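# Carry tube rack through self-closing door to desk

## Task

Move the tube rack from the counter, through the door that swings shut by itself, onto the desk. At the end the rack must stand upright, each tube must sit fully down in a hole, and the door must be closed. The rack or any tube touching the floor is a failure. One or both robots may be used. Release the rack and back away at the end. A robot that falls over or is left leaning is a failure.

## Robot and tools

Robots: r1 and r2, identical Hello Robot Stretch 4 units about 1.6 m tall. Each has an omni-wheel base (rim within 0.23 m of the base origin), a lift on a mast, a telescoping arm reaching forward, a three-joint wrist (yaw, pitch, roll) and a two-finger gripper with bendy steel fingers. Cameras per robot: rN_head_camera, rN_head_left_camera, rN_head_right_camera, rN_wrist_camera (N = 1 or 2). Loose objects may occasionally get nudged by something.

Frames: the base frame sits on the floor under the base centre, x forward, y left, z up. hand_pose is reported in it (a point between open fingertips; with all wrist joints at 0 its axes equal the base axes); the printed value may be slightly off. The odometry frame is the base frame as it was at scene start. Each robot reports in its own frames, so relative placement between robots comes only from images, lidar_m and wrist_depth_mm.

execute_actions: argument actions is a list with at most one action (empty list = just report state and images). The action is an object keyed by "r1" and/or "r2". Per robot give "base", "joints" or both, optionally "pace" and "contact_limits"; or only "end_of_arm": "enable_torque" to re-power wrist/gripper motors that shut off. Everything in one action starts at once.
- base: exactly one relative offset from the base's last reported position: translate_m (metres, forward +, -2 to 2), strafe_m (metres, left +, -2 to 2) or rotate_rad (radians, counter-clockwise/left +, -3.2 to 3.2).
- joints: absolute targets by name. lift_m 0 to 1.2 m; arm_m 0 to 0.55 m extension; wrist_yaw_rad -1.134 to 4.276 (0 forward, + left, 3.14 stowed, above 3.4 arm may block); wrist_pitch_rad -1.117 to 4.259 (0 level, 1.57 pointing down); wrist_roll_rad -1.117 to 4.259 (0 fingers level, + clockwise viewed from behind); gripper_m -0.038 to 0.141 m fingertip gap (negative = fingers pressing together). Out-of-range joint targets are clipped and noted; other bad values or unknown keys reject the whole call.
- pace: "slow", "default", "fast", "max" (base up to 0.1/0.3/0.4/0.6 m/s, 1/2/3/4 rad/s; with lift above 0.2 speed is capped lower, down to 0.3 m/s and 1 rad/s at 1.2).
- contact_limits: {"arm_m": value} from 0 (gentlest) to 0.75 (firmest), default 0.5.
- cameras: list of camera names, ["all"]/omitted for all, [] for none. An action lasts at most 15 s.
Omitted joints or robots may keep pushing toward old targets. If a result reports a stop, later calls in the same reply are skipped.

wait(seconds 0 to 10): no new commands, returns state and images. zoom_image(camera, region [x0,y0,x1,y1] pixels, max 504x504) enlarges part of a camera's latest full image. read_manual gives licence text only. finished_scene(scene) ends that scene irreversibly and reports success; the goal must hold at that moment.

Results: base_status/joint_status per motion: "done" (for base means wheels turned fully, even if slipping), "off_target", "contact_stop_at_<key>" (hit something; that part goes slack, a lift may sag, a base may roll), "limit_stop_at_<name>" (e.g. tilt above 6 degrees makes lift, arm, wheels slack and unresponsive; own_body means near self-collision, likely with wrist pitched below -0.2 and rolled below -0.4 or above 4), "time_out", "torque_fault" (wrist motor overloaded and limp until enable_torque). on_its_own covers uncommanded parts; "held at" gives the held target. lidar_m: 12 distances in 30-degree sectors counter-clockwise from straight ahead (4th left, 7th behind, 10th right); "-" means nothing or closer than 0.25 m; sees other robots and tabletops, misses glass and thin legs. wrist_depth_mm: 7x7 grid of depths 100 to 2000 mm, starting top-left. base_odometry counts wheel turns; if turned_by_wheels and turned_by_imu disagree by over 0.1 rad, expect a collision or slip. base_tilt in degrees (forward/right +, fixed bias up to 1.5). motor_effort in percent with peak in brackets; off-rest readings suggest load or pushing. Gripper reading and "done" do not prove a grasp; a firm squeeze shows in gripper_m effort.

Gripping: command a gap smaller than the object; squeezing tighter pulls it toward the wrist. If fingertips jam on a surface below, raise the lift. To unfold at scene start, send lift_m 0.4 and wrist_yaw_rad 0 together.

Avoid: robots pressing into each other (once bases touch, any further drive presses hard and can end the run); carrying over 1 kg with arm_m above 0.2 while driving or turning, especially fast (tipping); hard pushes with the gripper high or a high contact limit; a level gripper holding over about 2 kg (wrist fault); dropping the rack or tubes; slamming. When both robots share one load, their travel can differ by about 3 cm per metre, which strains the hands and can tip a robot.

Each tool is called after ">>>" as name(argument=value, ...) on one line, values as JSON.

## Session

>>> execute_actions(actions=[])

Scene clock: 0.00 s.
r1.base_odometry: x=+0.000 y=+0.000 heading=+0.000 (m, m, rad; r1's odometry frame)
r1.turned_by_wheels: +0.000 (rad since the last result)
r1.turned_by_imu: +0.000 (rad since the last result)
r1.base_tilt: forward=+0.3 right=+0.1 (deg)
r1.lidar_m: 0.81 0.89 1.35 1.75 1.99 2.30 1.25 1.01 0.80 0.77 0.83 0.86
r1.base_status: not commanded
r1.joint_positions: lift_m=+0.163 arm_m=+0.000 wrist_yaw_rad=+3.135 wrist_pitch_rad=+0.017 wrist_roll_rad=-0.008 gripper_m=+0.057
r1.joint_status: not commanded
r1.motor_effort: lift_m=+18 arm_m=+0 wrist_yaw_rad=-1 wrist_pitch_rad=-5 wrist_roll_rad=+0 gripper_m=-2 wheel_0=+0 wheel_1=+0 wheel_2=+0 (%)
r1.hand_pose: x=-0.1166 y=+0.0893 z=+0.3362 quat_wxyz=(+0.003, -0.009, -0.004, +1.000) (m; r1's base frame)
r1.wrist_depth_mm: - 143 - - - - - / - 118 146 - - - - / - 116 143 - - - - / - 133 179 1576 - - - / 208 1308 - 1576 - - - / 640 1308 200 1397 211 1464 1464 / 530 854 891 148 866 931 1008
r2.base_odometry: x=+0.000 y=+0.000 heading=+0.000 (m, m, rad; r2's odometry frame)
r2.turned_by_wheels: +0.000 (rad since the last result)
r2.turned_by_imu: +0.000 (rad since the last result)
r2.base_tilt: forward=+0.3 right=-0.3 (deg)
r2.lidar_m: 0.62 0.81 1.25 1.26 2.14 1.96 1.42 0.88 0.80 0.82 0.67 0.61
r2.base_status: not commanded
r2.joint_positions: lift_m=+0.227 arm_m=+0.003 wrist_yaw_rad=+3.096 wrist_pitch_rad=+0.020 wrist_roll_rad=-0.010 gripper_m=+0.057
r2.joint_status: not commanded
r2.motor_effort: lift_m=+18 arm_m=+1 wrist_yaw_rad=-1 wrist_pitch_rad=-6 wrist_roll_rad=+0 gripper_m=-3 wheel_0=+0 wheel_1=+0 wheel_2=+0 (%)
r2.hand_pose: x=-0.1105 y=+0.1006 z=+0.3997 quat_wxyz=(+0.023, -0.010, -0.005, +1.000) (m; r2's base frame)
r2.wrist_depth_mm: 125 139 - - 1921 1863 1708 / 106 139 - - 1921 1808 1708 / 111 140 - - - 1808 1756 / 136 157 - - - 1921 1708 / 1008 1308 - - 1921 1863 1708 / 1042 1336 195 1430 196 1397 1430 / 991 946 991 105 976 917 991
pictures: r1_head_camera, r1_head_left_camera, r1_head_right_camera, r1_wrist_camera, r2_head_camera, r2_head_left_camera, r2_head_right_camera, r2_wrist_camera
Images, in order (width x height): r1_head_camera 420x560, r1_head_left_camera 420x672, r1_head_right_camera 420x672, r1_wrist_camera 616x392, r2_head_camera 420x560, r2_head_left_camera 420x672, r2_head_right_camera 420x672, r2_wrist_camera 616x392.

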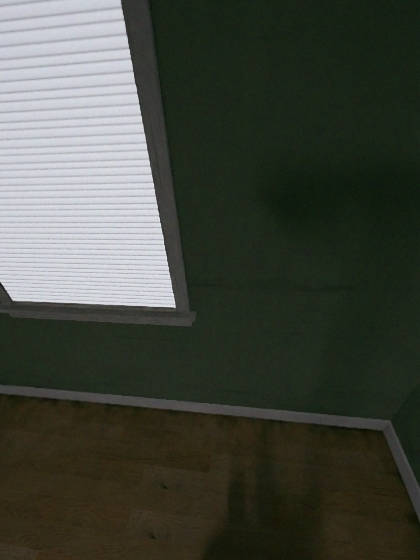

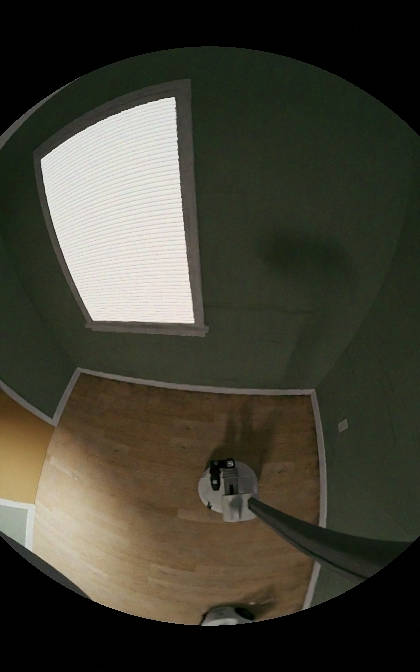

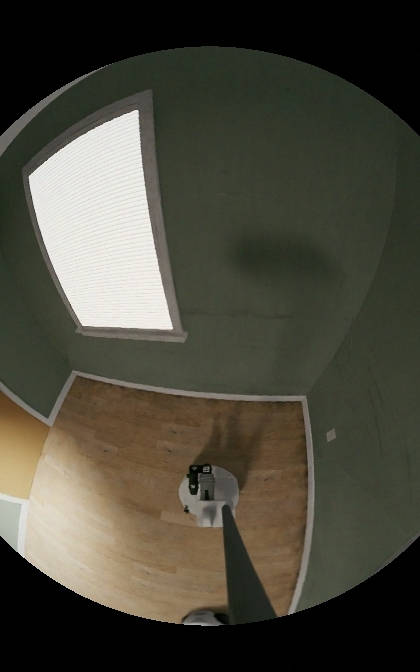

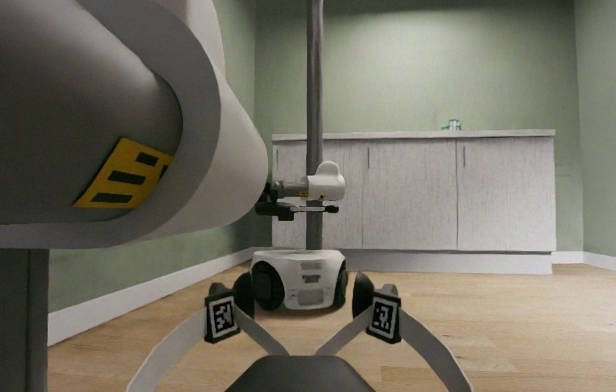

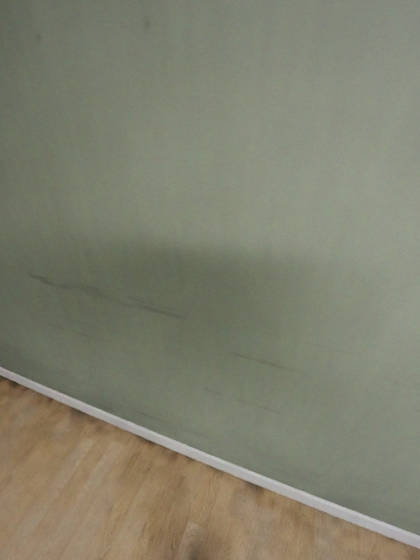

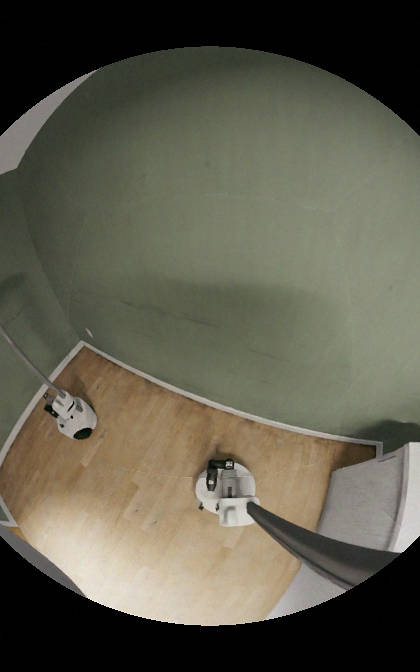

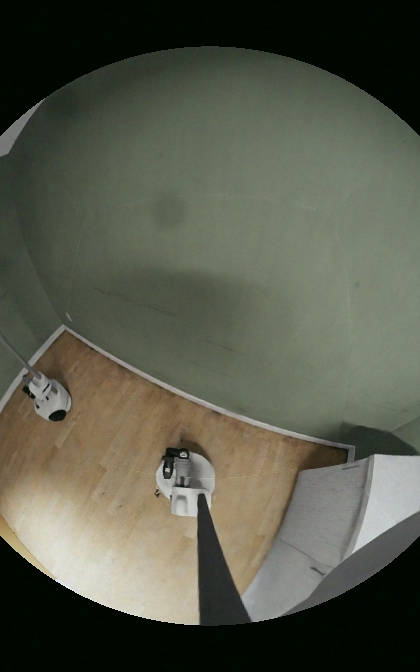

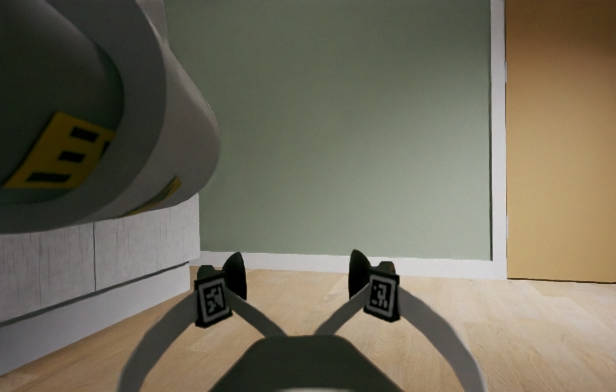

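>>> execute_actions(actions=[{"r1":{"base":{"rotate_rad":1.45},"joints":{"lift_m":0.78,"wrist_yaw_rad":0,"gripper_m":0.07,"wrist_pitch_rad":0,"wrist_roll_rad":0},"pace":"fast"},"r2":{"base":{"rotate_rad":-2.02},"joints":{"lift_m":0.87,"wrist_yaw_rad":0,"gripper_m":0.141,"wrist_pitch_rad":0.15,"wrist_roll_rad":0},"pace":"fast"}}], cameras=["r1_head_camera","r1_wrist_camera","r2_head_camera","r2_wrist_camera"])

Scene clock: 6.97 s.
r1.base_odometry: x=+0.000 y=+0.000 heading=+1.450 (m, m, rad; r1's odometry frame)
r1.turned_by_wheels: +1.450 (rad since the last result)
r1.turned_by_imu: +1.454 (rad since the last result)
r1.base_tilt: forward=+0.2 right=+0.1 (deg)
r1.lidar_m: 1.73 1.88 2.38 1.23 1.11 0.80 0.79 0.83 0.86 0.84 0.85 1.18
r1.base_status: done
r1.joint_positions: lift_m=+0.780 arm_m=+0.000 wrist_yaw_rad=+0.000 wrist_pitch_rad=+0.003 wrist_roll_rad=+0.000 gripper_m=+0.070
r1.joint_status: all done
r1.motor_effort: lift_m=+21(22) arm_m=+0(0) wrist_yaw_rad=-1(5) wrist_pitch_rad=-7(9) wrist_roll_rad=+1(2) gripper_m=-1(0) wheel_0=-2(9) wheel_1=-1(7) wheel_2=-1(14) (%)
r1.hand_pose: x=+0.4598 y=-0.0873 z=+0.9573 quat_wxyz=(+1.000, +0.000, +0.001, +0.000) (m; r1's base frame)
r1.wrist_depth_mm: 1708 1661 1618 1618 1618 1618 1118 / 1708 1661 1618 1618 1618 1618 1078 / 1661 1661 1618 1618 1576 1618 1098 / 1661 1618 1618 1618 1618 1576 1098 / 1618 1618 1618 1618 1618 1576 1098 / 1576 1618 212 1618 212 1576 1098 / 1576 1576 1576 147 1537 1499 1118
r2.base_odometry: x=+0.000 y=+0.000 heading=-2.020 (m, m, rad; r2's odometry frame)
r2.turned_by_wheels: -2.020 (rad since the last result)
r2.turned_by_imu: -2.043 (rad since the last result)
r2.base_tilt: forward=+0.4 right=-0.2 (deg)
r2.lidar_m: 0.79 0.82 0.68 0.61 0.63 0.87 1.24 1.32 2.09 1.96 1.23 0.86
r2.base_status: done
r2.joint_positions: lift_m=+0.870 arm_m=+0.003 wrist_yaw_rad=+0.000 wrist_pitch_rad=+0.152 wrist_roll_rad=-0.001 gripper_m=+0.141
r2.joint_status: all done
r2.motor_effort: lift_m=+19(24) arm_m=+0(0) wrist_yaw_rad=-2(7) wrist_pitch_rad=-8(9) wrist_roll_rad=+2(0) gripper_m=-1(3) wheel_0=+0(8) wheel_1=+0(11) wheel_2=+0(5) (%)
r2.hand_pose: x=+0.4588 y=-0.0874 z=+1.0044 quat_wxyz=(+0.997, +0.000, +0.076, +0.000) (m; r2's base frame)
r2.wrist_depth_mm: 1078 1078 1118 1138 1182 1205 1255 / 1078 1138 1160 1182 1205 1255 1255 / 1098 1138 1182 1205 1255 1281 1308 / 1118 1138 1160 1138 1078 1078 917 / 627 615 609 615 647 654 691 / 585 201 615 634 647 683 715 / 591 621 634 105 691 699 732
pictures: r1_head_camera, r1_wrist_camera, r2_head_camera, r2_wrist_camera
Images, in order (width x height): r1_head_camera 420x560, r1_wrist_camera 616x392, r2_head_camera 420x560, r2_wrist_camera 616x392.

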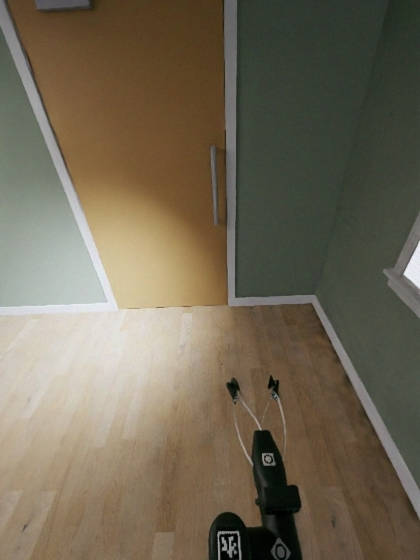

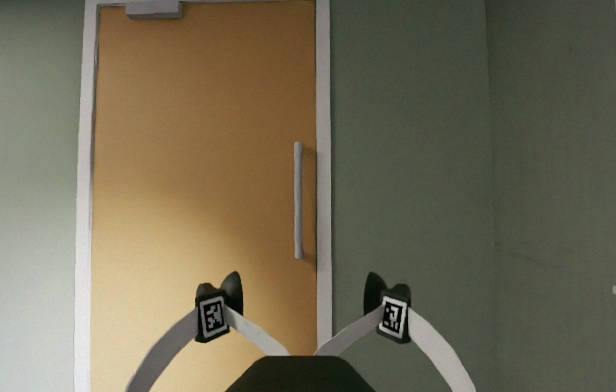

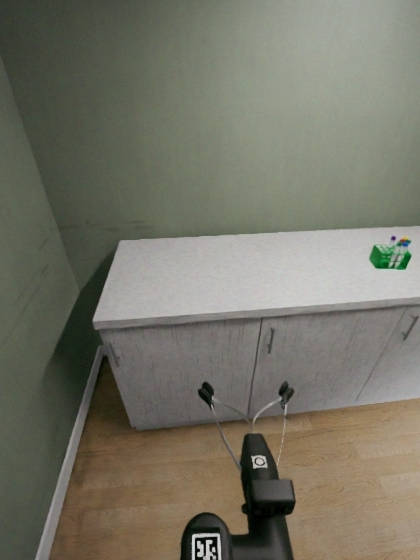

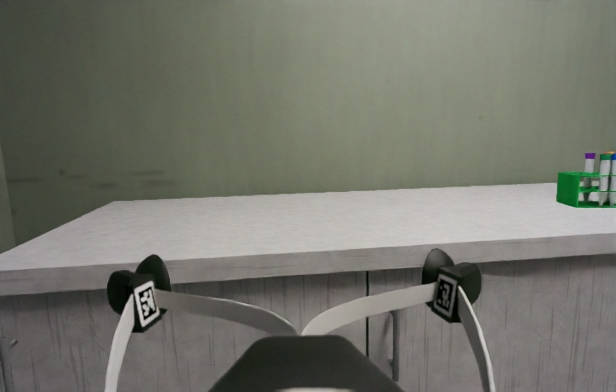

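>>> execute_actions(actions=[{"r1":{"base":{"strafe_m":0.06},"pace":"fast"},"r2":{"base":{"rotate_rad":0.09},"pace":"fast"}}], cameras=[])

>>> execute_actions(actions=[{"r1":{"base":{"translate_m":0.8},"joints":{"arm_m":0.35},"pace":"fast"},"r2":{"base":{"strafe_m":-0.82},"joints":{"arm_m":0.25},"pace":"fast"}}], cameras=["r1_wrist_camera","r2_head_camera","r2_wrist_camera"])

Scene clock: 13.37 s.
r1.base_odometry: x=-0.060 y=+0.007 heading=+1.450 (m, m, rad; r1's odometry frame)
r1.turned_by_wheels: +0.000 (rad since the last result)
r1.turned_by_imu: +0.000 (rad since the last result)
r1.base_tilt: forward=+0.2 right=+0.2 (deg)
r1.lidar_m: 1.75 1.89 2.30 1.18 1.08 0.81 0.78 0.82 0.94 0.87 0.90 1.27
r1.base_status: done
r1.joint_positions: lift_m=+0.780 arm_m=+0.000 wrist_yaw_rad=+0.000 wrist_pitch_rad=+0.003 wrist_roll_rad=+0.000 gripper_m=+0.070
r1.joint_status: not commanded
r1.motor_effort: lift_m=+21(21) arm_m=+0(0) wrist_yaw_rad=-2(1) wrist_pitch_rad=-5(7) wrist_roll_rad=+1(1) gripper_m=-1(1) wheel_0=+0(11) wheel_1=-3(9) wheel_2=+0(2) (%)
r1.hand_pose: x=+0.4598 y=-0.0874 z=+0.9573 quat_wxyz=(+1.000, +0.000, +0.001, +0.000) (m; r1's base frame)
r1.wrist_depth_mm: 1661 1661 1661 1661 1618 1618 1182 / 1661 1708 1661 1618 1618 1618 1182 / 1661 1708 1661 1576 1618 1576 1182 / 1618 1576 1618 1618 1576 1618 1182 / 1618 1618 1618 1576 1576 1537 1182 / 1618 1576 213 1537 213 1537 1205 / 1618 1576 1618 147 1576 1537 1229
r2.base_odometry: x=+0.000 y=+0.000 heading=-1.930 (m, m, rad; r2's odometry frame)
r2.turned_by_wheels: +0.090 (rad since the last result)
r2.turned_by_imu: +0.091 (rad since the last result)
r2.base_tilt: forward=+0.4 right=-0.3 (deg)
r2.lidar_m: 0.78 0.84 0.66 0.61 0.66 0.92 1.18 1.52 2.01 1.96 1.12 0.82
r2.base_status: done
r2.joint_positions: lift_m=+0.870 arm_m=+0.003 wrist_yaw_rad=+0.000 wrist_pitch_rad=+0.152 wrist_roll_rad=-0.001 gripper_m=+0.141
r2.joint_status: not commanded
r2.motor_effort: lift_m=+19(19) arm_m=+0(1) wrist_yaw_rad=-1(2) wrist_pitch_rad=-5(5) wrist_roll_rad=+3(3) gripper_m=+2(0) wheel_0=-1(4) wheel_1=-2(5) wheel_2=-2(3) (%)
r2.hand_pose: x=+0.4588 y=-0.0874 z=+1.0044 quat_wxyz=(+0.997, +0.000, +0.076, +0.000) (m; r2's base frame)
r2.wrist_depth_mm: 1098 1118 1118 1138 1160 1160 1160 / 1098 1160 1160 1182 1160 1182 1182 / 1098 1138 1160 1160 1182 1205 1229 / 1078 1182 1182 1138 1078 1060 1060 / 931 621 609 597 603 634 627 / 946 201 615 621 627 634 647 / 960 627 627 105 647 654 668
pictures: none
No camera images: the call's "cameras" was empty. Leave "cameras" out to get every camera's image.

Scene clock: 16.77 s.
r1.base_odometry: x=+0.037 y=+0.801 heading=+1.450 (m, m, rad; r1's odometry frame)
r1.turned_by_wheels: +0.000 (rad since the last result)
r1.turned_by_imu: +0.001 (rad since the last result)
r1.base_tilt: forward=+0.4 right=+0.1 (deg)
r1.lidar_m: 0.95 1.05 1.45 1.20 2.27 1.67 1.57 1.31 0.91 0.86 0.90 1.04
r1.base_status: done
r1.joint_positions: lift_m=+0.780 arm_m=+0.349 wrist_yaw_rad=+0.000 wrist_pitch_rad=+0.002 wrist_roll_rad=+0.000 gripper_m=+0.070
r1.joint_status: all done
r1.motor_effort: lift_m=+20(21) arm_m=+6(7) wrist_yaw_rad=+0(1) wrist_pitch_rad=-5(6) wrist_roll_rad=+1(2) gripper_m=+0(3) wheel_0=+1(9) wheel_1=+2(7) wheel_2=+2(15) (%)
r1.hand_pose: x=+0.8084 y=-0.0874 z=+0.9574 quat_wxyz=(+1.000, +0.000, +0.001, +0.000) (m; r1's base frame)
r1.wrist_depth_mm: 469 466 462 459 439 449 449 / 466 462 459 459 439 445 442 / 462 459 455 452 433 442 442 / 455 455 449 449 433 439 436 / 455 449 445 445 430 439 436 / 449 449 212 439 213 433 433 / 449 442 445 147 421 433 430
r2.base_odometry: x=-0.768 y=+0.289 heading=-1.930 (m, m, rad; r2's odometry frame)
r2.turned_by_wheels: +0.000 (rad since the last result)
r2.turned_by_imu: +0.003 (rad since the last result)
r2.base_tilt: forward=+0.4 right=-0.2 (deg)
r2.lidar_m: 0.77 0.81 1.12 1.43 1.54 2.15 1.20 1.48 1.16 1.14 1.20 0.82
r2.base_status: done
r2.joint_positions: lift_m=+0.870 arm_m=+0.249 wrist_yaw_rad=+0.000 wrist_pitch_rad=+0.152 wrist_roll_rad=-0.001 gripper_m=+0.141
r2.joint_status: all done
r2.motor_effort: lift_m=+19(20) arm_m=+6(6) wrist_yaw_rad=-1(2) wrist_pitch_rad=-5(5) wrist_roll_rad=+2(3) gripper_m=+0(0) wheel_0=+0(9) wheel_1=+3(11) wheel_2=+0(3) (%)
r2.hand_pose: x=+0.7050 y=-0.0874 z=+1.0044 quat_wxyz=(+0.997, +0.000, +0.076, +0.000) (m; r2's base frame)
r2.wrist_depth_mm: 866 878 866 891 891 891 891 / 891 904 904 891 917 917 917 / 904 917 904 917 931 931 946 / 946 931 931 564 946 960 960 / 615 615 603 530 585 569 564 / 415 202 362 402 353 351 394 / 334 338 340 105 347 349 353
pictures: r1_wrist_camera, r2_head_camera, r2_wrist_camera
Images, in order (width x height): r1_wrist_camera 616x392, r2_head_camera 420x560, r2_wrist_camera 616x392.

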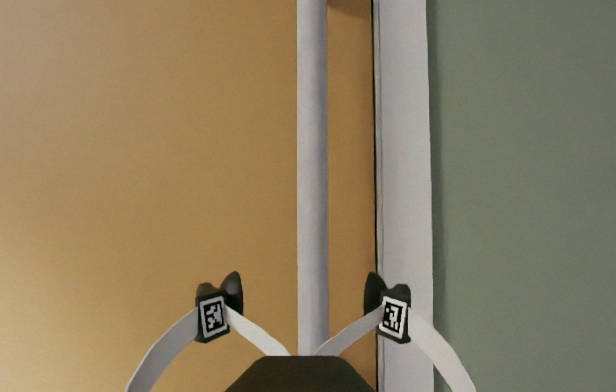

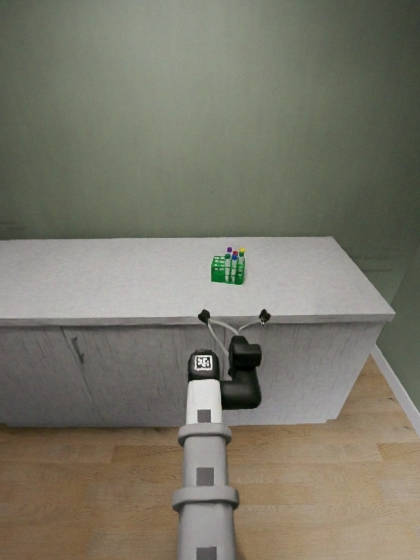

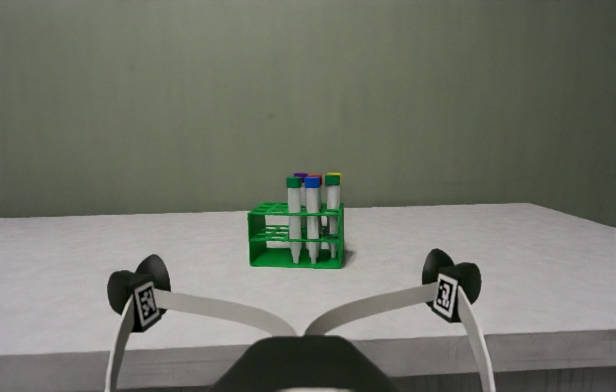

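>>> zoom_image(camera="r2_head_camera", region=[180, 235, 280, 310])

>>> zoom_image(camera="r2_wrist_camera", region=[220, 160, 380, 280])

Region (180, 235, 280, 310) of r2_head_camera's 420x560 image, scaled by 5.040, with more detail than that image has; it fills the top 378 rows of this view, and the rest is white.

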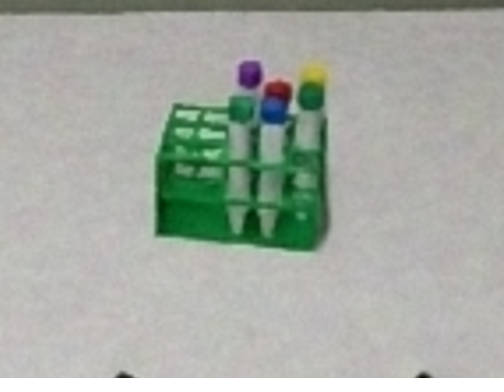

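Region (220, 160, 380, 280) of r2_wrist_camera's 616x392 image, scaled by 3.150; it fills the top 378 rows of this view, and the rest is white.

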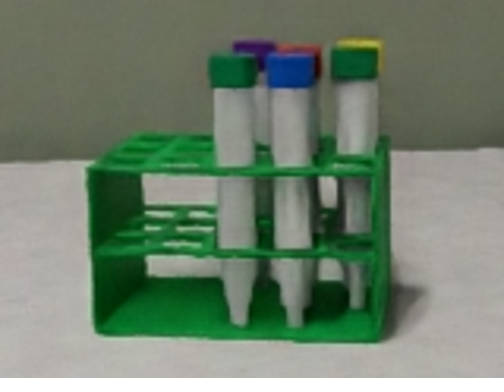

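>>> execute_actions(actions=[{"r1":{"joints":{"arm_m":0.54,"gripper_m":0.09},"contact_limits":{"arm_m":0.15}},"r2":{"base":{"rotate_rad":-0.15},"joints":{"lift_m":0.815}}}], cameras=["r1_wrist_camera"])

>>> execute_actions(actions=[{"r1":{"joints":{"gripper_m":-0.02}},"r2":{"base":{"strafe_m":0.152}}}], cameras=["r1_wrist_camera","r2_wrist_camera"])

Scene clock: 27.63 s.
r1.base_odometry: x=+0.037 y=+0.801 heading=+1.450 (m, m, rad; r1's odometry frame)
r1.turned_by_wheels: +0.000 (rad since the last result)
r1.turned_by_imu: +0.000 (rad since the last result)
r1.base_tilt: forward=+0.4 right=+0.1 (deg)
r1.lidar_m: 0.94 1.08 1.46 1.20 2.27 1.66 1.58 1.27 0.91 0.85 0.92 1.05
r1.base_status: not commanded
r1.joint_positions: lift_m=+0.780 arm_m=+0.539 wrist_yaw_rad=+0.000 wrist_pitch_rad=+0.002 wrist_roll_rad=+0.000 gripper_m=+0.090
r1.joint_status: all done
r1.motor_effort: lift_m=+20(21) arm_m=+6(8) wrist_yaw_rad=+0(0) wrist_pitch_rad=-5(7) wrist_roll_rad=+1(1) gripper_m=+1(5) wheel_0=+2(2) wheel_1=+2(2) wheel_2=+2(2) (%)
r1.contact_limits: arm_m 0.15
r1.hand_pose: x=+0.9983 y=-0.0874 z=+0.9574 quat_wxyz=(+1.000, +0.000, +0.001, +0.000) (m; r1's base frame)
r1.wrist_depth_mm: 268 267 265 183 262 246 257 / 267 264 263 181 259 244 255 / 265 263 262 180 257 242 253 / 263 260 258 178 256 240 251 / 260 258 257 177 253 238 250 / 258 255 213 175 204 236 248 / 256 253 253 147 250 235 246
r2.base_odometry: x=-0.768 y=+0.289 heading=-2.080 (m, m, rad; r2's odometry frame)
r2.turned_by_wheels: -0.150 (rad since the last result)
r2.turned_by_imu: -0.151 (rad since the last result)
r2.base_tilt: forward=+0.4 right=-0.3 (deg)
r2.lidar_m: 0.77 0.78 1.00 1.43 1.48 1.85 1.20 1.22 1.23 1.14 1.16 0.88
r2.base_status: done
r2.joint_positions: lift_m=+0.815 arm_m=+0.249 wrist_yaw_rad=+0.000 wrist_pitch_rad=+0.152 wrist_roll_rad=-0.001 gripper_m=+0.141
r2.joint_status: all done
r2.motor_effort: lift_m=+15(17) arm_m=+6(6) wrist_yaw_rad=-1(3) wrist_pitch_rad=-8(6) wrist_roll_rad=+3(3) gripper_m=+1(1) wheel_0=+1(6) wheel_1=+3(5) wheel_2=+0(8) (%)
r2.hand_pose: x=+0.7050 y=-0.0874 z=+0.9497 quat_wxyz=(+0.997, +0.000, +0.076, +0.000) (m; r2's base frame)
r2.wrist_depth_mm: 820 854 878 917 946 991 1025 / 842 866 878 931 976 1008 1042 / 854 891 904 976 991 1042 1078 / 854 615 539 788 759 741 1078 / 436 430 418 415 407 399 413 / 315 200 338 353 373 415 439 / 342 357 370 105 413 430 459
pictures: r1_wrist_camera
Images, in order (width x height): r1_wrist_camera 616x392.

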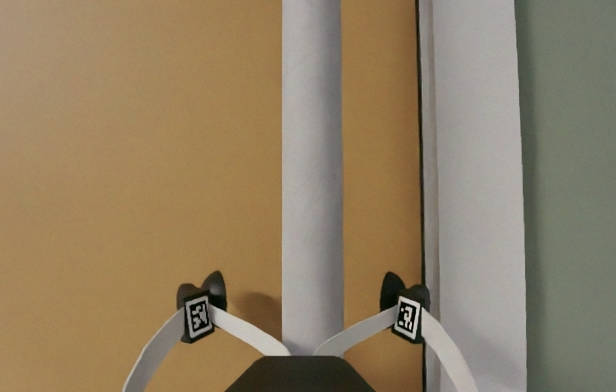

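Scene clock: 29.47 s.
r1.base_odometry: x=+0.037 y=+0.802 heading=+1.450 (m, m, rad; r1's odometry frame)
r1.turned_by_wheels: +0.000 (rad since the last result)
r1.turned_by_imu: -0.015 (rad since the last result)
r1.base_tilt: forward=+0.4 right=+0.1 (deg)
r1.lidar_m: 0.94 1.05 1.45 1.22 1.26 1.67 1.58 1.29 0.92 0.86 0.90 1.06
r1.base_status: not commanded
r1.joint_positions: lift_m=+0.780 arm_m=+0.541 wrist_yaw_rad=+0.011 wrist_pitch_rad=+0.003 wrist_roll_rad=+0.000 gripper_m=-0.020
r1.joint_status: all done
r1.on_its_own: wrist_yaw_rad is at rest, and its effort (-31) is outside its rest range (-13 to +13)
r1.motor_effort: lift_m=+20(20) arm_m=-3(6) wrist_yaw_rad=-31(31) wrist_pitch_rad=-6(7) wrist_roll_rad=+0(1) gripper_m=-19(16) wheel_0=-2(6) wheel_1=-1(2) wheel_2=+9(9) (%)
r1.hand_pose: x=+1.0009 y=-0.0843 z=+0.9573 quat_wxyz=(+1.000, +0.000, +0.001, +0.005) (m; r1's base frame)
r1.wrist_depth_mm: 264 260 258 176 255 241 251 / 260 258 257 175 254 238 250 / 258 257 255 174 251 237 247 / 256 254 253 172 250 234 246 / 255 252 251 171 247 232 244 / 252 251 250 169 245 231 243 / 250 248 247 166 243 229 241
r2.base_odometry: x=-0.635 y=+0.215 heading=-2.080 (m, m, rad; r2's odometry frame)
r2.turned_by_wheels: +0.000 (rad since the last result)
r2.turned_by_imu: +0.000 (rad since the last result)
r2.base_tilt: forward=+0.3 right=-0.3 (deg)
r2.lidar_m: 0.76 0.77 0.96 1.29 1.32 1.66 1.24 1.23 1.39 1.29 1.31 0.85
r2.base_status: done
r2.joint_positions: lift_m=+0.815 arm_m=+0.249 wrist_yaw_rad=+0.000 wrist_pitch_rad=+0.152 wrist_roll_rad=-0.001 gripper_m=+0.141
r2.joint_status: not commanded
r2.motor_effort: lift_m=+15(16) arm_m=+6(6) wrist_yaw_rad=-1(0) wrist_pitch_rad=-7(5) wrist_roll_rad=+2(2) gripper_m=+1(1) wheel_0=+1(9) wheel_1=+1(10) wheel_2=+0(2) (%)
r2.hand_pose: x=+0.7050 y=-0.0874 z=+0.9497 quat_wxyz=(+0.997, +0.000, +0.076, +0.000) (m; r2's base frame)
r2.wrist_depth_mm: 809 842 866 904 931 976 1008 / 809 854 878 917 960 991 1060 / 831 866 904 946 991 1025 1042 / 854 820 798 544 759 732 723 / 436 427 418 415 407 402 394 / 300 201 320 329 347 373 415 / 322 336 349 105 387 407 430
pictures: r1_wrist_camera, r2_wrist_camera
Images, in order (width x height): r1_wrist_camera 616x392, r2_wrist_camera 616x392.

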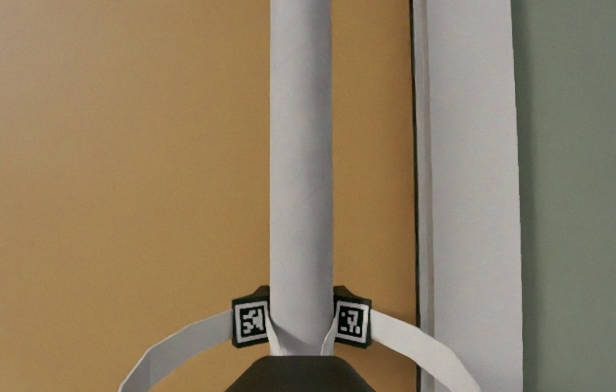

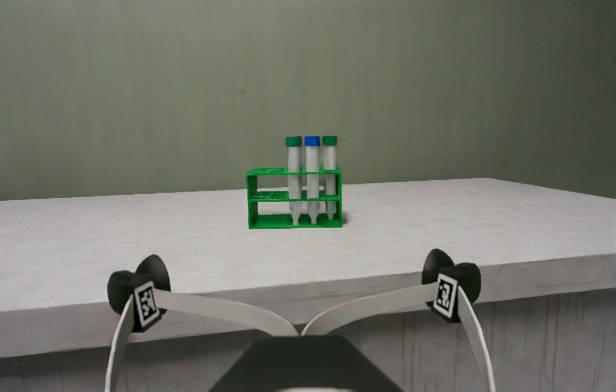

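>>> execute_actions(actions=[{"r1":{"base":{"strafe_m":0.05},"joints":{"arm_m":0.42},"pace":"slow"},"r2":{"base":{"translate_m":0.26}}}], cameras=["r1_wrist_camera","r2_wrist_camera"])

Scene clock: 34.00 s.
r1.base_odometry: x=-0.013 y=+0.808 heading=+1.452 (m, m, rad; r1's odometry frame)
r1.turned_by_wheels: +0.002 (rad since the last result)
r1.turned_by_imu: -0.088 (rad since the last result)
r1.base_tilt: forward=+0.4 right=+0.2 (deg)
r1.lidar_m: 0.80 0.92 1.28 1.41 1.41 1.75 1.61 1.59 1.01 0.94 0.97 1.07
r1.base_status: done
r1.joint_positions: lift_m=+0.780 arm_m=+0.423 wrist_yaw_rad=+0.018 wrist_pitch_rad=+0.004 wrist_roll_rad=+0.000 gripper_m=-0.020
r1.joint_status: all done
r1.on_its_own: wrist_yaw_rad is at rest, and its effort (-53) is outside its rest range (-13 to +13)
r1.motor_effort: lift_m=+20(21) arm_m=-16(16) wrist_yaw_rad=-53(53) wrist_pitch_rad=-10(13) wrist_roll_rad=+0(0) gripper_m=-18(22) wheel_0=+5(14) wheel_1=-2(5) wheel_2=+18(22) (%)
r1.hand_pose: x=+0.8838 y=-0.0822 z=+0.9571 quat_wxyz=(+1.000, +0.000, +0.002, +0.009) (m; r1's base frame)
r1.wrist_depth_mm: 271 266 262 179 254 373 379 / 268 264 259 178 253 370 375 / 265 262 257 177 251 368 370 / 263 259 255 175 249 364 368 / 260 256 253 174 248 359 366 / 259 255 217 172 245 357 366 / 257 253 249 166 243 355 359
r2.base_odometry: x=-0.761 y=-0.012 heading=-2.079 (m, m, rad; r2's odometry frame)
r2.turned_by_wheels: +0.000 (rad since the last result)
r2.turned_by_imu: +0.000 (rad since the last result)
r2.base_tilt: forward=+0.4 right=-0.3 (deg)
r2.lidar_m: 0.50 0.52 0.65 1.31 1.34 1.71 1.42 1.41 1.36 1.26 0.86 0.55
r2.base_status: done
r2.joint_positions: lift_m=+0.815 arm_m=+0.249 wrist_yaw_rad=+0.000 wrist_pitch_rad=+0.152 wrist_roll_rad=-0.001 gripper_m=+0.141
r2.joint_status: not commanded
r2.motor_effort: lift_m=+16(16) arm_m=+6(6) wrist_yaw_rad=-1(1) wrist_pitch_rad=-6(4) wrist_roll_rad=+2(2) gripper_m=+0(2) wheel_0=+2(7) wheel_1=+3(6) wheel_2=-1(9) (%)
r2.hand_pose: x=+0.7050 y=-0.0874 z=+0.9497 quat_wxyz=(+0.997, +0.000, +0.076, +0.000) (m; r2's base frame)
r2.wrist_depth_mm: 585 615 634 661 691 707 750 / 603 621 647 668 699 732 759 / 609 634 654 676 715 741 778 / 627 640 661 260 640 741 723 / 436 430 351 264 297 404 397 / 291 200 254 270 247 246 272 / 220 216 216 105 217 201 208
pictures: r1_wrist_camera, r2_wrist_camera
Images, in order (width x height): r1_wrist_camera 616x392, r2_wrist_camera 616x392.

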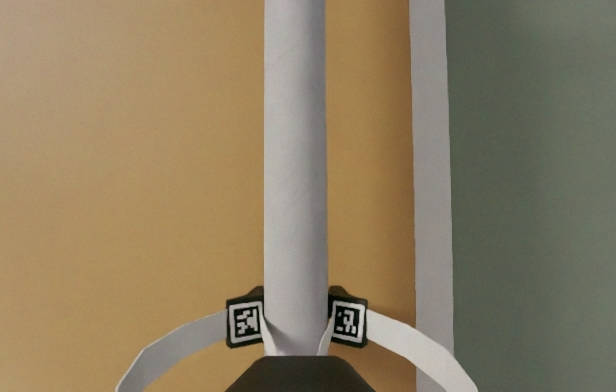

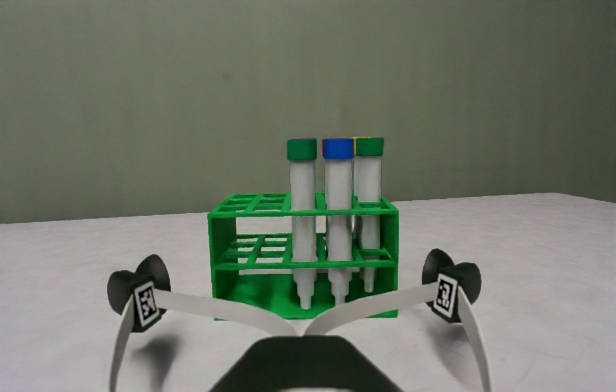

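>>> execute_actions(actions=[{"r1":{"base":{"strafe_m":0.10},"joints":{"arm_m":0.31},"pace":"slow"},"r2":{"base":{"strafe_m":-0.007}}}], cameras=["r2_wrist_camera"])

Scene clock: 38.70 s.
r1.base_odometry: x=-0.112 y=+0.820 heading=+1.453 (m, m, rad; r1's odometry frame)
r1.turned_by_wheels: +0.001 (rad since the last result)
r1.turned_by_imu: -0.185 (rad since the last result)
r1.base_tilt: forward=+0.4 right=+0.1 (deg)
r1.lidar_m: 0.71 0.79 1.07 1.89 1.27 1.98 1.67 1.67 1.29 1.08 1.08 1.08
r1.base_status: done
r1.joint_positions: lift_m=+0.780 arm_m=+0.313 wrist_yaw_rad=+0.012 wrist_pitch_rad=+0.004 wrist_roll_rad=+0.000 gripper_m=-0.020
r1.joint_status: all done
r1.on_its_own: wrist_yaw_rad is at rest, and its effort (-34) is outside its rest range (-13 to +13)
r1.motor_effort: lift_m=+20(20) arm_m=-15(18) wrist_yaw_rad=-34(53) wrist_pitch_rad=-9(12) wrist_roll_rad=-1(1) gripper_m=-20(20) wheel_0=-3(17) wheel_1=+1(7) wheel_2=+14(17) (%)
r1.hand_pose: x=+0.7731 y=-0.0841 z=+0.9569 quat_wxyz=(+1.000, +0.000, +0.002, +0.006) (m; r1's base frame)
r1.wrist_depth_mm: 251 253 254 177 260 525 569 / 250 251 253 176 258 525 559 / 247 249 252 174 257 521 554 / 245 248 250 173 255 517 549 / 243 246 248 172 253 512 544 / 241 243 245 170 250 508 539 / 240 241 243 167 247 504 539
r2.base_odometry: x=-0.768 y=-0.009 heading=-2.080 (m, m, rad; r2's odometry frame)
r2.turned_by_wheels: +0.000 (rad since the last result)
r2.turned_by_imu: +0.000 (rad since the last result)
r2.base_tilt: forward=+0.4 right=-0.3 (deg)
r2.lidar_m: 0.50 0.52 0.65 1.32 1.37 1.72 1.34 1.27 1.37 1.26 0.87 0.56
r2.base_status: done
r2.joint_positions: lift_m=+0.815 arm_m=+0.249 wrist_yaw_rad=+0.000 wrist_pitch_rad=+0.152 wrist_roll_rad=-0.001 gripper_m=+0.141
r2.joint_status: not commanded
r2.motor_effort: lift_m=+16(16) arm_m=+6(6) wrist_yaw_rad=-2(1) wrist_pitch_rad=-6(4) wrist_roll_rad=+2(2) gripper_m=+0(3) wheel_0=-2(8) wheel_1=+0(5) wheel_2=+0(3) (%)
r2.hand_pose: x=+0.7050 y=-0.0874 z=+0.9497 quat_wxyz=(+0.997, +0.000, +0.076, +0.000) (m; r2's base frame)
r2.wrist_depth_mm: 591 615 640 654 683 715 741 / 597 621 654 668 699 732 759 / 609 634 661 683 715 750 778 / 621 640 654 260 640 750 750 / 436 427 353 265 317 402 397 / 291 201 253 267 247 246 273 / 220 216 216 105 217 201 209
pictures: r2_wrist_camera
Images, in order (width x height): r2_wrist_camera 616x392.

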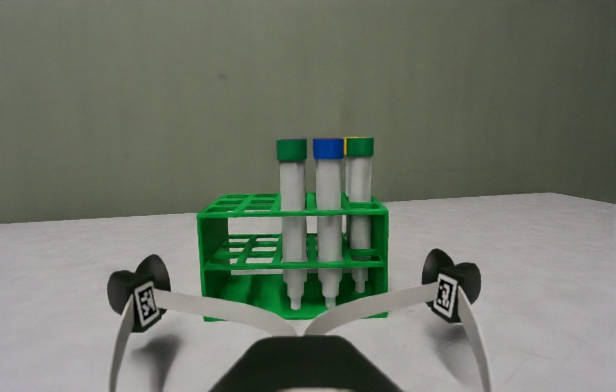

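>>> execute_actions(actions=[{"r1":{"base":{"strafe_m":0.09},"joints":{"arm_m":0.18},"pace":"slow"},"r2":{"joints":{"arm_m":0.303},"pace":"slow"}}], cameras=["r2_wrist_camera"])

>>> execute_actions(actions=[{"r1":{"base":{"strafe_m":0.07},"joints":{"arm_m":0.05},"pace":"slow"},"r2":{"joints":{"gripper_m":0.085}}}], cameras=["r2_wrist_camera","r1_wrist_camera"])

Scene clock: 43.47 s.
r1.base_odometry: x=-0.201 y=+0.832 heading=+1.454 (m, m, rad; r1's odometry frame)
r1.turned_by_wheels: +0.001 (rad since the last result)
r1.turned_by_imu: -0.272 (rad since the last result)
r1.base_tilt: forward=+0.3 right=+0.1 (deg)
r1.lidar_m: 0.57 0.61 0.74 1.14 1.17 1.17 1.85 1.77 1.86 1.31 1.23 1.19
r1.base_status: done
r1.joint_positions: lift_m=+0.780 arm_m=+0.183 wrist_yaw_rad=+0.012 wrist_pitch_rad=+0.005 wrist_roll_rad=+0.000 gripper_m=-0.020
r1.joint_status: all done
r1.on_its_own: wrist_yaw_rad is at rest, and its effort (-34) is outside its rest range (-13 to +13)
r1.motor_effort: lift_m=+20(20) arm_m=-15(17) wrist_yaw_rad=-34(51) wrist_pitch_rad=-13(14) wrist_roll_rad=+1(2) gripper_m=-17(17) wheel_0=-2(22) wheel_1=+2(6) wheel_2=+15(15) (%)
r1.hand_pose: x=+0.6431 y=-0.0840 z=+0.9567 quat_wxyz=(+1.000, +0.000, +0.002, +0.006) (m; r1's base frame)
r1.wrist_depth_mm: 224 235 246 177 707 866 917 / 224 234 245 175 707 842 904 / 222 232 243 174 699 831 904 / 220 230 241 173 699 831 904 / 220 229 240 171 683 820 891 / 218 227 233 170 260 820 904 / 216 223 234 167 257 798 904
r2.base_odometry: x=-0.768 y=-0.009 heading=-2.080 (m, m, rad; r2's odometry frame)
r2.turned_by_wheels: +0.000 (rad since the last result)
r2.turned_by_imu: +0.000 (rad since the last result)
r2.base_tilt: forward=+0.3 right=-0.3 (deg)
r2.lidar_m: 0.51 0.51 0.66 1.32 1.36 1.71 2.60 1.18 1.37 1.26 0.85 0.55
r2.base_status: not commanded
r2.joint_positions: lift_m=+0.815 arm_m=+0.302 wrist_yaw_rad=+0.000 wrist_pitch_rad=+0.152 wrist_roll_rad=-0.001 gripper_m=+0.141
r2.joint_status: all done
r2.motor_effort: lift_m=+16(16) arm_m=+6(7) wrist_yaw_rad=-2(1) wrist_pitch_rad=-5(6) wrist_roll_rad=+3(3) gripper_m=-1(1) wheel_0=-1(1) wheel_1=-1(1) wheel_2=+0(0) (%)
r2.hand_pose: x=+0.7580 y=-0.0874 z=+0.9497 quat_wxyz=(+0.997, +0.000, +0.076, +0.000) (m; r2's base frame)
r2.wrist_depth_mm: 539 569 585 609 634 661 691 / 554 580 597 621 647 676 699 / 564 585 615 621 654 691 715 / 574 597 615 206 559 699 732 / 436 427 260 210 236 399 397 / 291 201 208 207 208 245 273 / 219 216 213 105 211 201 208
pictures: r2_wrist_camera
Images, in order (width x height): r2_wrist_camera 616x392.

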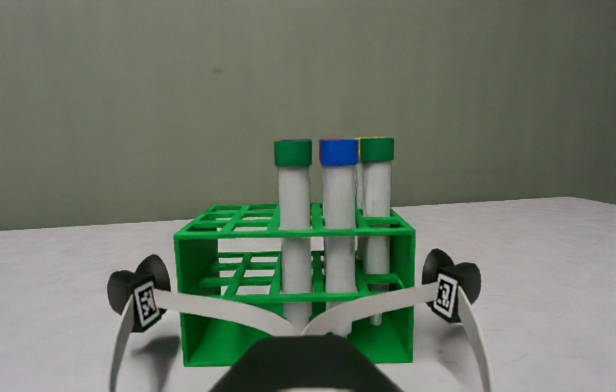

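Scene clock: 46.07 s.
r1.base_odometry: x=-0.271 y=+0.840 heading=+1.455 (m, m, rad; r1's odometry frame)
r1.turned_by_wheels: +0.001 (rad since the last result)
r1.turned_by_imu: -0.434 (rad since the last result)
r1.base_tilt: forward=+0.3 right=+0.1 (deg)
r1.lidar_m: 0.42 0.38 0.42 0.58 0.97 1.73 1.16 2.01 1.96 1.84 1.38 1.33
r1.base_status: done
r1.joint_positions: lift_m=+0.780 arm_m=+0.053 wrist_yaw_rad=+0.011 wrist_pitch_rad=+0.007 wrist_roll_rad=+0.000 gripper_m=-0.020
r1.joint_status: all done
r1.on_its_own: wrist_yaw_rad is at rest, and its effort (-33) is outside its rest range (-13 to +13)
r1.motor_effort: lift_m=+19(20) arm_m=-16(17) wrist_yaw_rad=-33(56) wrist_pitch_rad=-19(25) wrist_roll_rad=+2(3) gripper_m=-19(21) wheel_0=-1(20) wheel_1=-5(13) wheel_2=+14(19) (%)
r1.hand_pose: x=+0.5132 y=-0.0841 z=+0.9562 quat_wxyz=(+1.000, +0.000, +0.003, +0.006) (m; r1's base frame)
r1.wrist_depth_mm: 187 208 235 177 1205 1008 917 / 186 206 234 176 1182 1042 904 / 185 205 232 175 1182 1008 904 / 185 205 230 173 1160 1025 904 / 183 204 230 172 1160 1008 891 / 182 202 215 171 1078 1008 891 / 181 194 220 167 1098 976 891
r2.base_odometry: x=-0.768 y=-0.009 heading=-2.080 (m, m, rad; r2's odometry frame)
r2.turned_by_wheels: +0.000 (rad since the last result)
r2.turned_by_imu: +0.000 (rad since the last result)
r2.base_tilt: forward=+0.3 right=-0.3 (deg)
r2.lidar_m: 0.50 0.53 0.65 1.33 1.36 1.72 2.61 1.15 1.37 1.26 0.87 0.55
r2.base_status: not commanded
r2.joint_positions: lift_m=+0.815 arm_m=+0.302 wrist_yaw_rad=+0.000 wrist_pitch_rad=+0.153 wrist_roll_rad=-0.001 gripper_m=+0.085
r2.joint_status: all done
r2.motor_effort: lift_m=+16(16) arm_m=+7(6) wrist_yaw_rad=-2(1) wrist_pitch_rad=-7(7) wrist_roll_rad=+2(2) gripper_m=-22(24) wheel_0=-1(1) wheel_1=-1(1) wheel_2=+0(0) (%)
r2.hand_pose: x=+0.7579 y=-0.0874 z=+0.9494 quat_wxyz=(+0.997, +0.000, +0.076, +0.000) (m; r2's base frame)
r2.wrist_depth_mm: 544 564 585 615 627 654 691 / 554 569 597 621 647 676 707 / 564 585 609 627 654 691 723 / 574 597 615 193 224 699 723 / 433 421 224 198 222 394 392 / 289 186 204 201 201 191 271 / 217 214 200 105 202 207 208
pictures: r1_wrist_camera, r2_wrist_camera
Images, in order (width x height): r1_wrist_camera 616x392, r2_wrist_camera 616x392.

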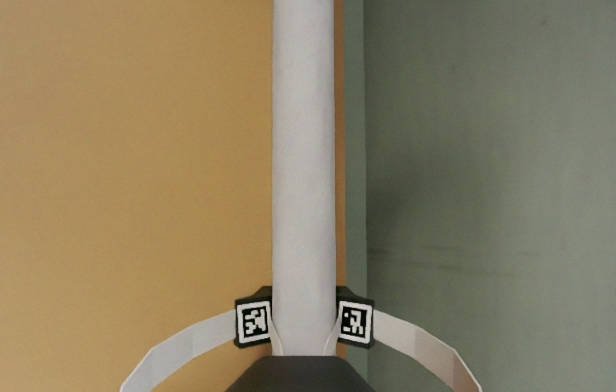

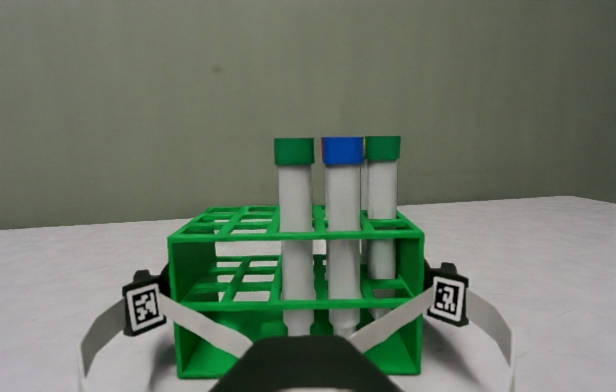

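>>> execute_actions(actions=[{"r1":{"base":{"strafe_m":-0.03},"joints":{"arm_m":0.0},"pace":"slow"},"r2":{"joints":{"lift_m":0.87},"pace":"slow"}}], cameras=[])

>>> execute_actions(actions=[{"r1":{"base":{"translate_m":-0.4},"joints":{"arm_m":0.37},"pace":"slow"},"r2":{"base":{"strafe_m":0.75},"joints":{"arm_m":0.01}}}], cameras=["r1_wrist_camera","r1_head_left_camera","r2_head_left_camera"])

Scene clock: 55.57 s.
r1.base_odometry: x=-0.241 y=+0.837 heading=+1.455 (m, m, rad; r1's odometry frame)
r1.turned_by_wheels: +0.001 (rad since the last result)
r1.turned_by_imu: -0.008 (rad since the last result)
r1.base_tilt: forward=+0.2 right=+0.2 (deg)
r1.lidar_m: 0.37 0.36 0.39 0.56 1.00 1.34 1.17 2.01 1.96 1.87 1.34 1.31
r1.base_status: done
r1.joint_positions: lift_m=+0.780 arm_m=+0.003 wrist_yaw_rad=+0.015 wrist_pitch_rad=+0.007 wrist_roll_rad=+0.000 gripper_m=-0.020
r1.joint_status: all done
r1.on_its_own: wrist_yaw_rad is at rest, and its effort (-44) is outside its rest range (-13 to +13)
r1.motor_effort: lift_m=+19(19) arm_m=-15(17) wrist_yaw_rad=-44(63) wrist_pitch_rad=-20(20) wrist_roll_rad=+0(1) gripper_m=-20(23) wheel_0=+3(12) wheel_1=-5(10) wheel_2=+14(13) (%)
r1.hand_pose: x=+0.4637 y=-0.0830 z=+0.9561 quat_wxyz=(+1.000, +0.000, +0.004, +0.008) (m; r1's base frame)
r1.wrist_depth_mm: 193 212 238 178 1229 1042 946 / 193 212 236 177 1205 1042 946 / 191 211 236 175 1205 1025 917 / 190 210 233 174 1205 1025 917 / 190 208 231 173 1182 1042 917 / 189 207 220 171 1160 1025 904 / 187 198 220 166 1138 976 917
r2.base_odometry: x=-0.768 y=-0.009 heading=-2.080 (m, m, rad; r2's odometry frame)
r2.turned_by_wheels: +0.000 (rad since the last result)
r2.turned_by_imu: +0.000 (rad since the last result)
r2.base_tilt: forward=+0.5 right=-0.2 (deg)
r2.lidar_m: 0.51 0.50 0.65 1.33 1.36 1.72 2.61 1.16 1.37 1.24 0.87 0.55
r2.base_status: not commanded
r2.joint_positions: lift_m=+0.870 arm_m=+0.302 wrist_yaw_rad=+0.000 wrist_pitch_rad=+0.153 wrist_roll_rad=-0.001 gripper_m=+0.085
r2.joint_status: all done
r2.motor_effort: lift_m=+20(17) arm_m=+6(6) wrist_yaw_rad=-1(2) wrist_pitch_rad=-9(9) wrist_roll_rad=+3(2) gripper_m=-21(21) wheel_0=-1(1) wheel_1=-1(1) wheel_2=+0(0) (%)
r2.hand_pose: x=+0.7579 y=-0.0874 z=+1.0040 quat_wxyz=(+0.997, +0.000, +0.077, +0.000) (m; r2's base frame)
r2.wrist_depth_mm: 544 569 591 609 640 661 676 / 554 574 591 621 647 683 707 / 569 591 615 634 654 691 723 / 574 597 615 194 224 707 741 / 585 603 224 198 222 569 559 / 410 186 204 202 200 190 387 / 310 306 200 105 215 297 296
pictures: none
No camera images: the call's "cameras" was empty. Leave "cameras" out to get every camera's image.

Scene clock: 60.83 s.
r1.base_odometry: x=-0.287 y=+0.440 heading=+1.456 (m, m, rad; r1's odometry frame)
r1.turned_by_wheels: +0.000 (rad since the last result)
r1.turned_by_imu: -0.017 (rad since the last result)
r1.base_tilt: forward=+0.3 right=+0.2 (deg)
r1.lidar_m: 0.73 0.68 0.74 0.90 1.30 1.41 1.30 1.30 1.73 1.84 1.71 1.64
r1.base_status: done
r1.joint_positions: lift_m=+0.780 arm_m=+0.371 wrist_yaw_rad=+0.010 wrist_pitch_rad=+0.004 wrist_roll_rad=+0.000 gripper_m=-0.020
r1.joint_status: all done
r1.on_its_own: wrist_yaw_rad is at rest, and its effort (-30) is outside its rest range (-13 to +13)
r1.motor_effort: lift_m=+19(19) arm_m=-3(15) wrist_yaw_rad=-30(45) wrist_pitch_rad=-11(20) wrist_roll_rad=+1(1) gripper_m=-19(21) wheel_0=-5(7) wheel_1=-7(8) wheel_2=+15(23) (%)
r1.hand_pose: x=+0.8309 y=-0.0844 z=+0.9570 quat_wxyz=(+1.000, +0.000, +0.002, +0.005) (m; r1's base frame)
r1.wrist_depth_mm: 193 213 237 178 1229 1060 960 / 193 212 236 176 1205 1060 946 / 192 210 235 175 1205 1060 946 / 191 209 233 173 1205 1042 931 / 190 208 231 172 1182 1042 931 / 189 206 219 171 1118 1042 931 / 187 200 223 167 1118 1008 931
r2.base_odometry: x=-0.113 y=-0.374 heading=-2.080 (m, m, rad; r2's odometry frame)
r2.turned_by_wheels: +0.000 (rad since the last result)
r2.turned_by_imu: -0.002 (rad since the last result)
r2.base_tilt: forward=+0.4 right=-0.3 (deg)
r2.lidar_m: 0.40 0.41 0.64 0.57 0.59 0.75 1.66 2.74 1.30 1.98 0.70 0.45
r2.base_status: done
r2.joint_positions: lift_m=+0.870 arm_m=+0.011 wrist_yaw_rad=+0.000 wrist_pitch_rad=+0.154 wrist_roll_rad=-0.001 gripper_m=+0.085
r2.joint_status: all done
r2.motor_effort: lift_m=+19(20) arm_m=-6(5) wrist_yaw_rad=-1(0) wrist_pitch_rad=-10(11) wrist_roll_rad=+2(2) gripper_m=-21(20) wheel_0=+0(9) wheel_1=-1(9) wheel_2=+0(2) (%)
r2.hand_pose: x=+0.4671 y=-0.0874 z=+1.0039 quat_wxyz=(+0.997, +0.000, +0.077, +0.000) (m; r2's base frame)
r2.wrist_depth_mm: 707 741 759 788 820 854 904 / 732 750 778 809 842 878 917 / 732 759 788 809 854 904 946 / 759 778 809 195 788 904 946 / 621 615 224 198 222 580 564 / 418 186 204 202 201 190 392 / 314 309 200 105 215 300 298
pictures: r1_head_left_camera, r1_wrist_camera, r2_head_left_camera
Images, in order (width x height): r1_head_left_camera 420x672, r1_wrist_camera 616x392, r2_head_left_camera 420x672.

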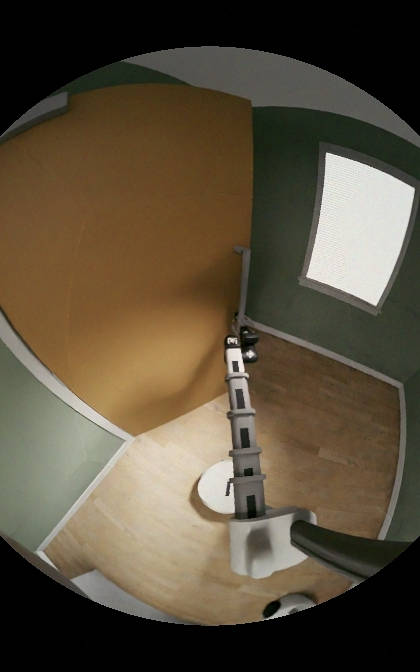

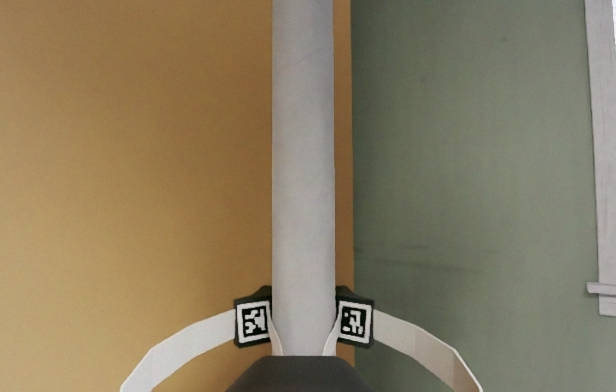

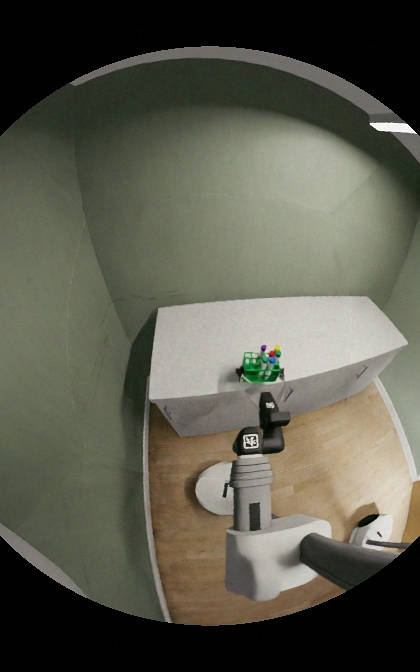

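>>> execute_actions(actions=[{"r1":{"base":{"strafe_m":-0.03},"joints":{"arm_m":0.2},"pace":"slow"},"r2":{"base":{"translate_m":-0.7},"pace":"fast"}}], cameras=[])

>>> execute_actions(actions=[{"r1":{"base":{"strafe_m":-0.015},"joints":{"arm_m":0.01},"pace":"slow"},"r2":{"base":{"translate_m":-0.7},"pace":"fast"}}], cameras=["r1_wrist_camera"])

Scene clock: 70.47 s.
r1.base_odometry: x=-0.257 y=+0.437 heading=+1.456 (m, m, rad; r1's odometry frame)
r1.turned_by_wheels: +0.000 (rad since the last result)
r1.turned_by_imu: -0.068 (rad since the last result)
r1.base_tilt: forward=+0.4 right=+0.1 (deg)
r1.lidar_m: 0.59 0.58 0.65 0.90 1.19 1.44 1.51 1.08 1.05 1.81 1.73 1.62
r1.base_status: done
r1.joint_positions: lift_m=+0.780 arm_m=+0.203 wrist_yaw_rad=+0.003 wrist_pitch_rad=+0.004 wrist_roll_rad=+0.000 gripper_m=-0.020
r1.joint_status: all done
r1.motor_effort: lift_m=+19(19) arm_m=-15(18) wrist_yaw_rad=-10(58) wrist_pitch_rad=-9(11) wrist_roll_rad=+0(2) gripper_m=-19(22) wheel_0=-7(11) wheel_1=-4(8) wheel_2=+10(17) (%)
r1.hand_pose: x=+0.6623 y=-0.0865 z=+0.9569 quat_wxyz=(+1.000, +0.000, +0.002, +0.002) (m; r1's base frame)
r1.wrist_depth_mm: 204 220 238 178 1308 1138 1060 / 202 218 238 177 1255 1160 1060 / 202 217 236 176 1281 1160 1025 / 201 216 235 174 1255 1138 1025 / 199 214 233 173 1255 1118 1025 / 198 212 223 172 1182 1118 1025 / 196 206 223 148 1229 1098 1025
r2.base_odometry: x=+0.229 y=+0.237 heading=-2.080 (m, m, rad; r2's odometry frame)
r2.turned_by_wheels: +0.000 (rad since the last result)
r2.turned_by_imu: +0.001 (rad since the last result)
r2.base_tilt: forward=+0.4 right=-0.3 (deg)
r2.lidar_m: 0.44 0.84 0.55 0.50 0.51 0.65 1.39 2.02 1.18 1.05 1.84 0.44
r2.base_status: done
r2.joint_positions: lift_m=+0.870 arm_m=+0.011 wrist_yaw_rad=+0.000 wrist_pitch_rad=+0.154 wrist_roll_rad=-0.001 gripper_m=+0.085
r2.joint_status: not commanded
r2.motor_effort: lift_m=+19(19) arm_m=-6(7) wrist_yaw_rad=-1(1) wrist_pitch_rad=-11(8) wrist_roll_rad=+2(2) gripper_m=-21(20) wheel_0=+0(5) wheel_1=-2(7) wheel_2=-2(5) (%)
r2.hand_pose: x=+0.4670 y=-0.0874 z=+1.0039 quat_wxyz=(+0.997, +0.000, +0.077, +0.000) (m; r2's base frame)
r2.wrist_depth_mm: 1281 1336 1366 1430 1499 1576 1661 / 1308 1336 1430 1499 1537 1576 1661 / 1255 1397 1464 1499 1537 1618 1708 / 1255 1366 1138 193 960 1042 1078 / 1229 842 225 198 223 1025 1078 / 1229 186 204 201 200 191 1098 / 1138 904 200 105 216 1098 1138
pictures: none
No camera images: the call's "cameras" was empty. Leave "cameras" out to get every camera's image.

Scene clock: 73.70 s.
r1.base_odometry: x=-0.242 y=+0.436 heading=+1.455 (m, m, rad; r1's odometry frame)
r1.turned_by_wheels: -0.001 (rad since the last result)
r1.turned_by_imu: -0.151 (rad since the last result)
r1.base_tilt: forward=+0.3 right=+0.1 (deg)
r1.lidar_m: 0.41 0.41 0.48 0.79 1.02 1.47 1.48 1.76 1.11 1.19 1.82 0.52
r1.base_status: done
r1.joint_positions: lift_m=+0.780 arm_m=+0.013 wrist_yaw_rad=-0.001 wrist_pitch_rad=+0.006 wrist_roll_rad=+0.000 gripper_m=-0.020
r1.joint_status: all done
r1.motor_effort: lift_m=+19(19) arm_m=-15(16) wrist_yaw_rad=+4(42) wrist_pitch_rad=-17(16) wrist_roll_rad=+0(0) gripper_m=-19(19) wheel_0=-11(11) wheel_1=-4(8) wheel_2=+8(10) (%)
r1.hand_pose: x=+0.4718 y=-0.0878 z=+0.9564 quat_wxyz=(+1.000, +0.000, +0.003, -0.001) (m; r1's base frame)
r1.wrist_depth_mm: 207 221 239 176 1366 1308 1229 / 206 220 237 175 1366 1281 1205 / 205 218 236 173 1366 1308 1205 / 204 217 235 172 1336 1308 1182 / 202 216 233 171 1336 1255 1160 / 201 214 224 170 1308 1255 1160 / 200 209 223 166 1308 1229 1182
r2.base_odometry: x=+0.570 y=+0.848 heading=-2.080 (m, m, rad; r2's odometry frame)
r2.turned_by_wheels: +0.000 (rad since the last result)
r2.turned_by_imu: +0.002 (rad since the last result)
r2.base_tilt: forward=+0.4 right=-0.3 (deg)
r2.lidar_m: 0.42 0.70 0.46 0.41 0.43 0.54 1.18 1.32 1.63 1.26 1.19 0.44
r2.base_status: done
r2.joint_positions: lift_m=+0.870 arm_m=+0.011 wrist_yaw_rad=+0.000 wrist_pitch_rad=+0.154 wrist_roll_rad=-0.001 gripper_m=+0.085
r2.joint_status: not commanded
r2.motor_effort: lift_m=+19(19) arm_m=-6(6) wrist_yaw_rad=-1(2) wrist_pitch_rad=-9(10) wrist_roll_rad=+3(2) gripper_m=-21(21) wheel_0=+0(7) wheel_1=-1(7) wheel_2=+0(12) (%)
r2.hand_pose: x=+0.4670 y=-0.0874 z=+1.0039 quat_wxyz=(+0.997, +0.000, +0.077, +0.000) (m; r2's base frame)
r2.wrist_depth_mm: 1160 1921 - - - - - / 1118 - - - - - - / 1118 - - - - - - / 1098 - 1537 194 223 1756 - / 1078 1708 224 198 222 1808 - / 1042 186 204 202 201 190 - / 991 1661 200 105 215 1756 1756
pictures: r1_wrist_camera
Images, in order (width x height): r1_wrist_camera 616x392.

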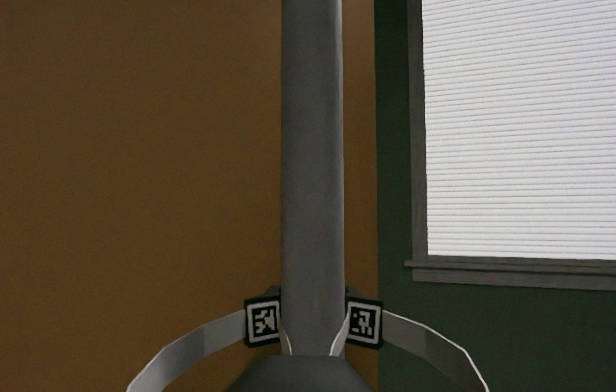

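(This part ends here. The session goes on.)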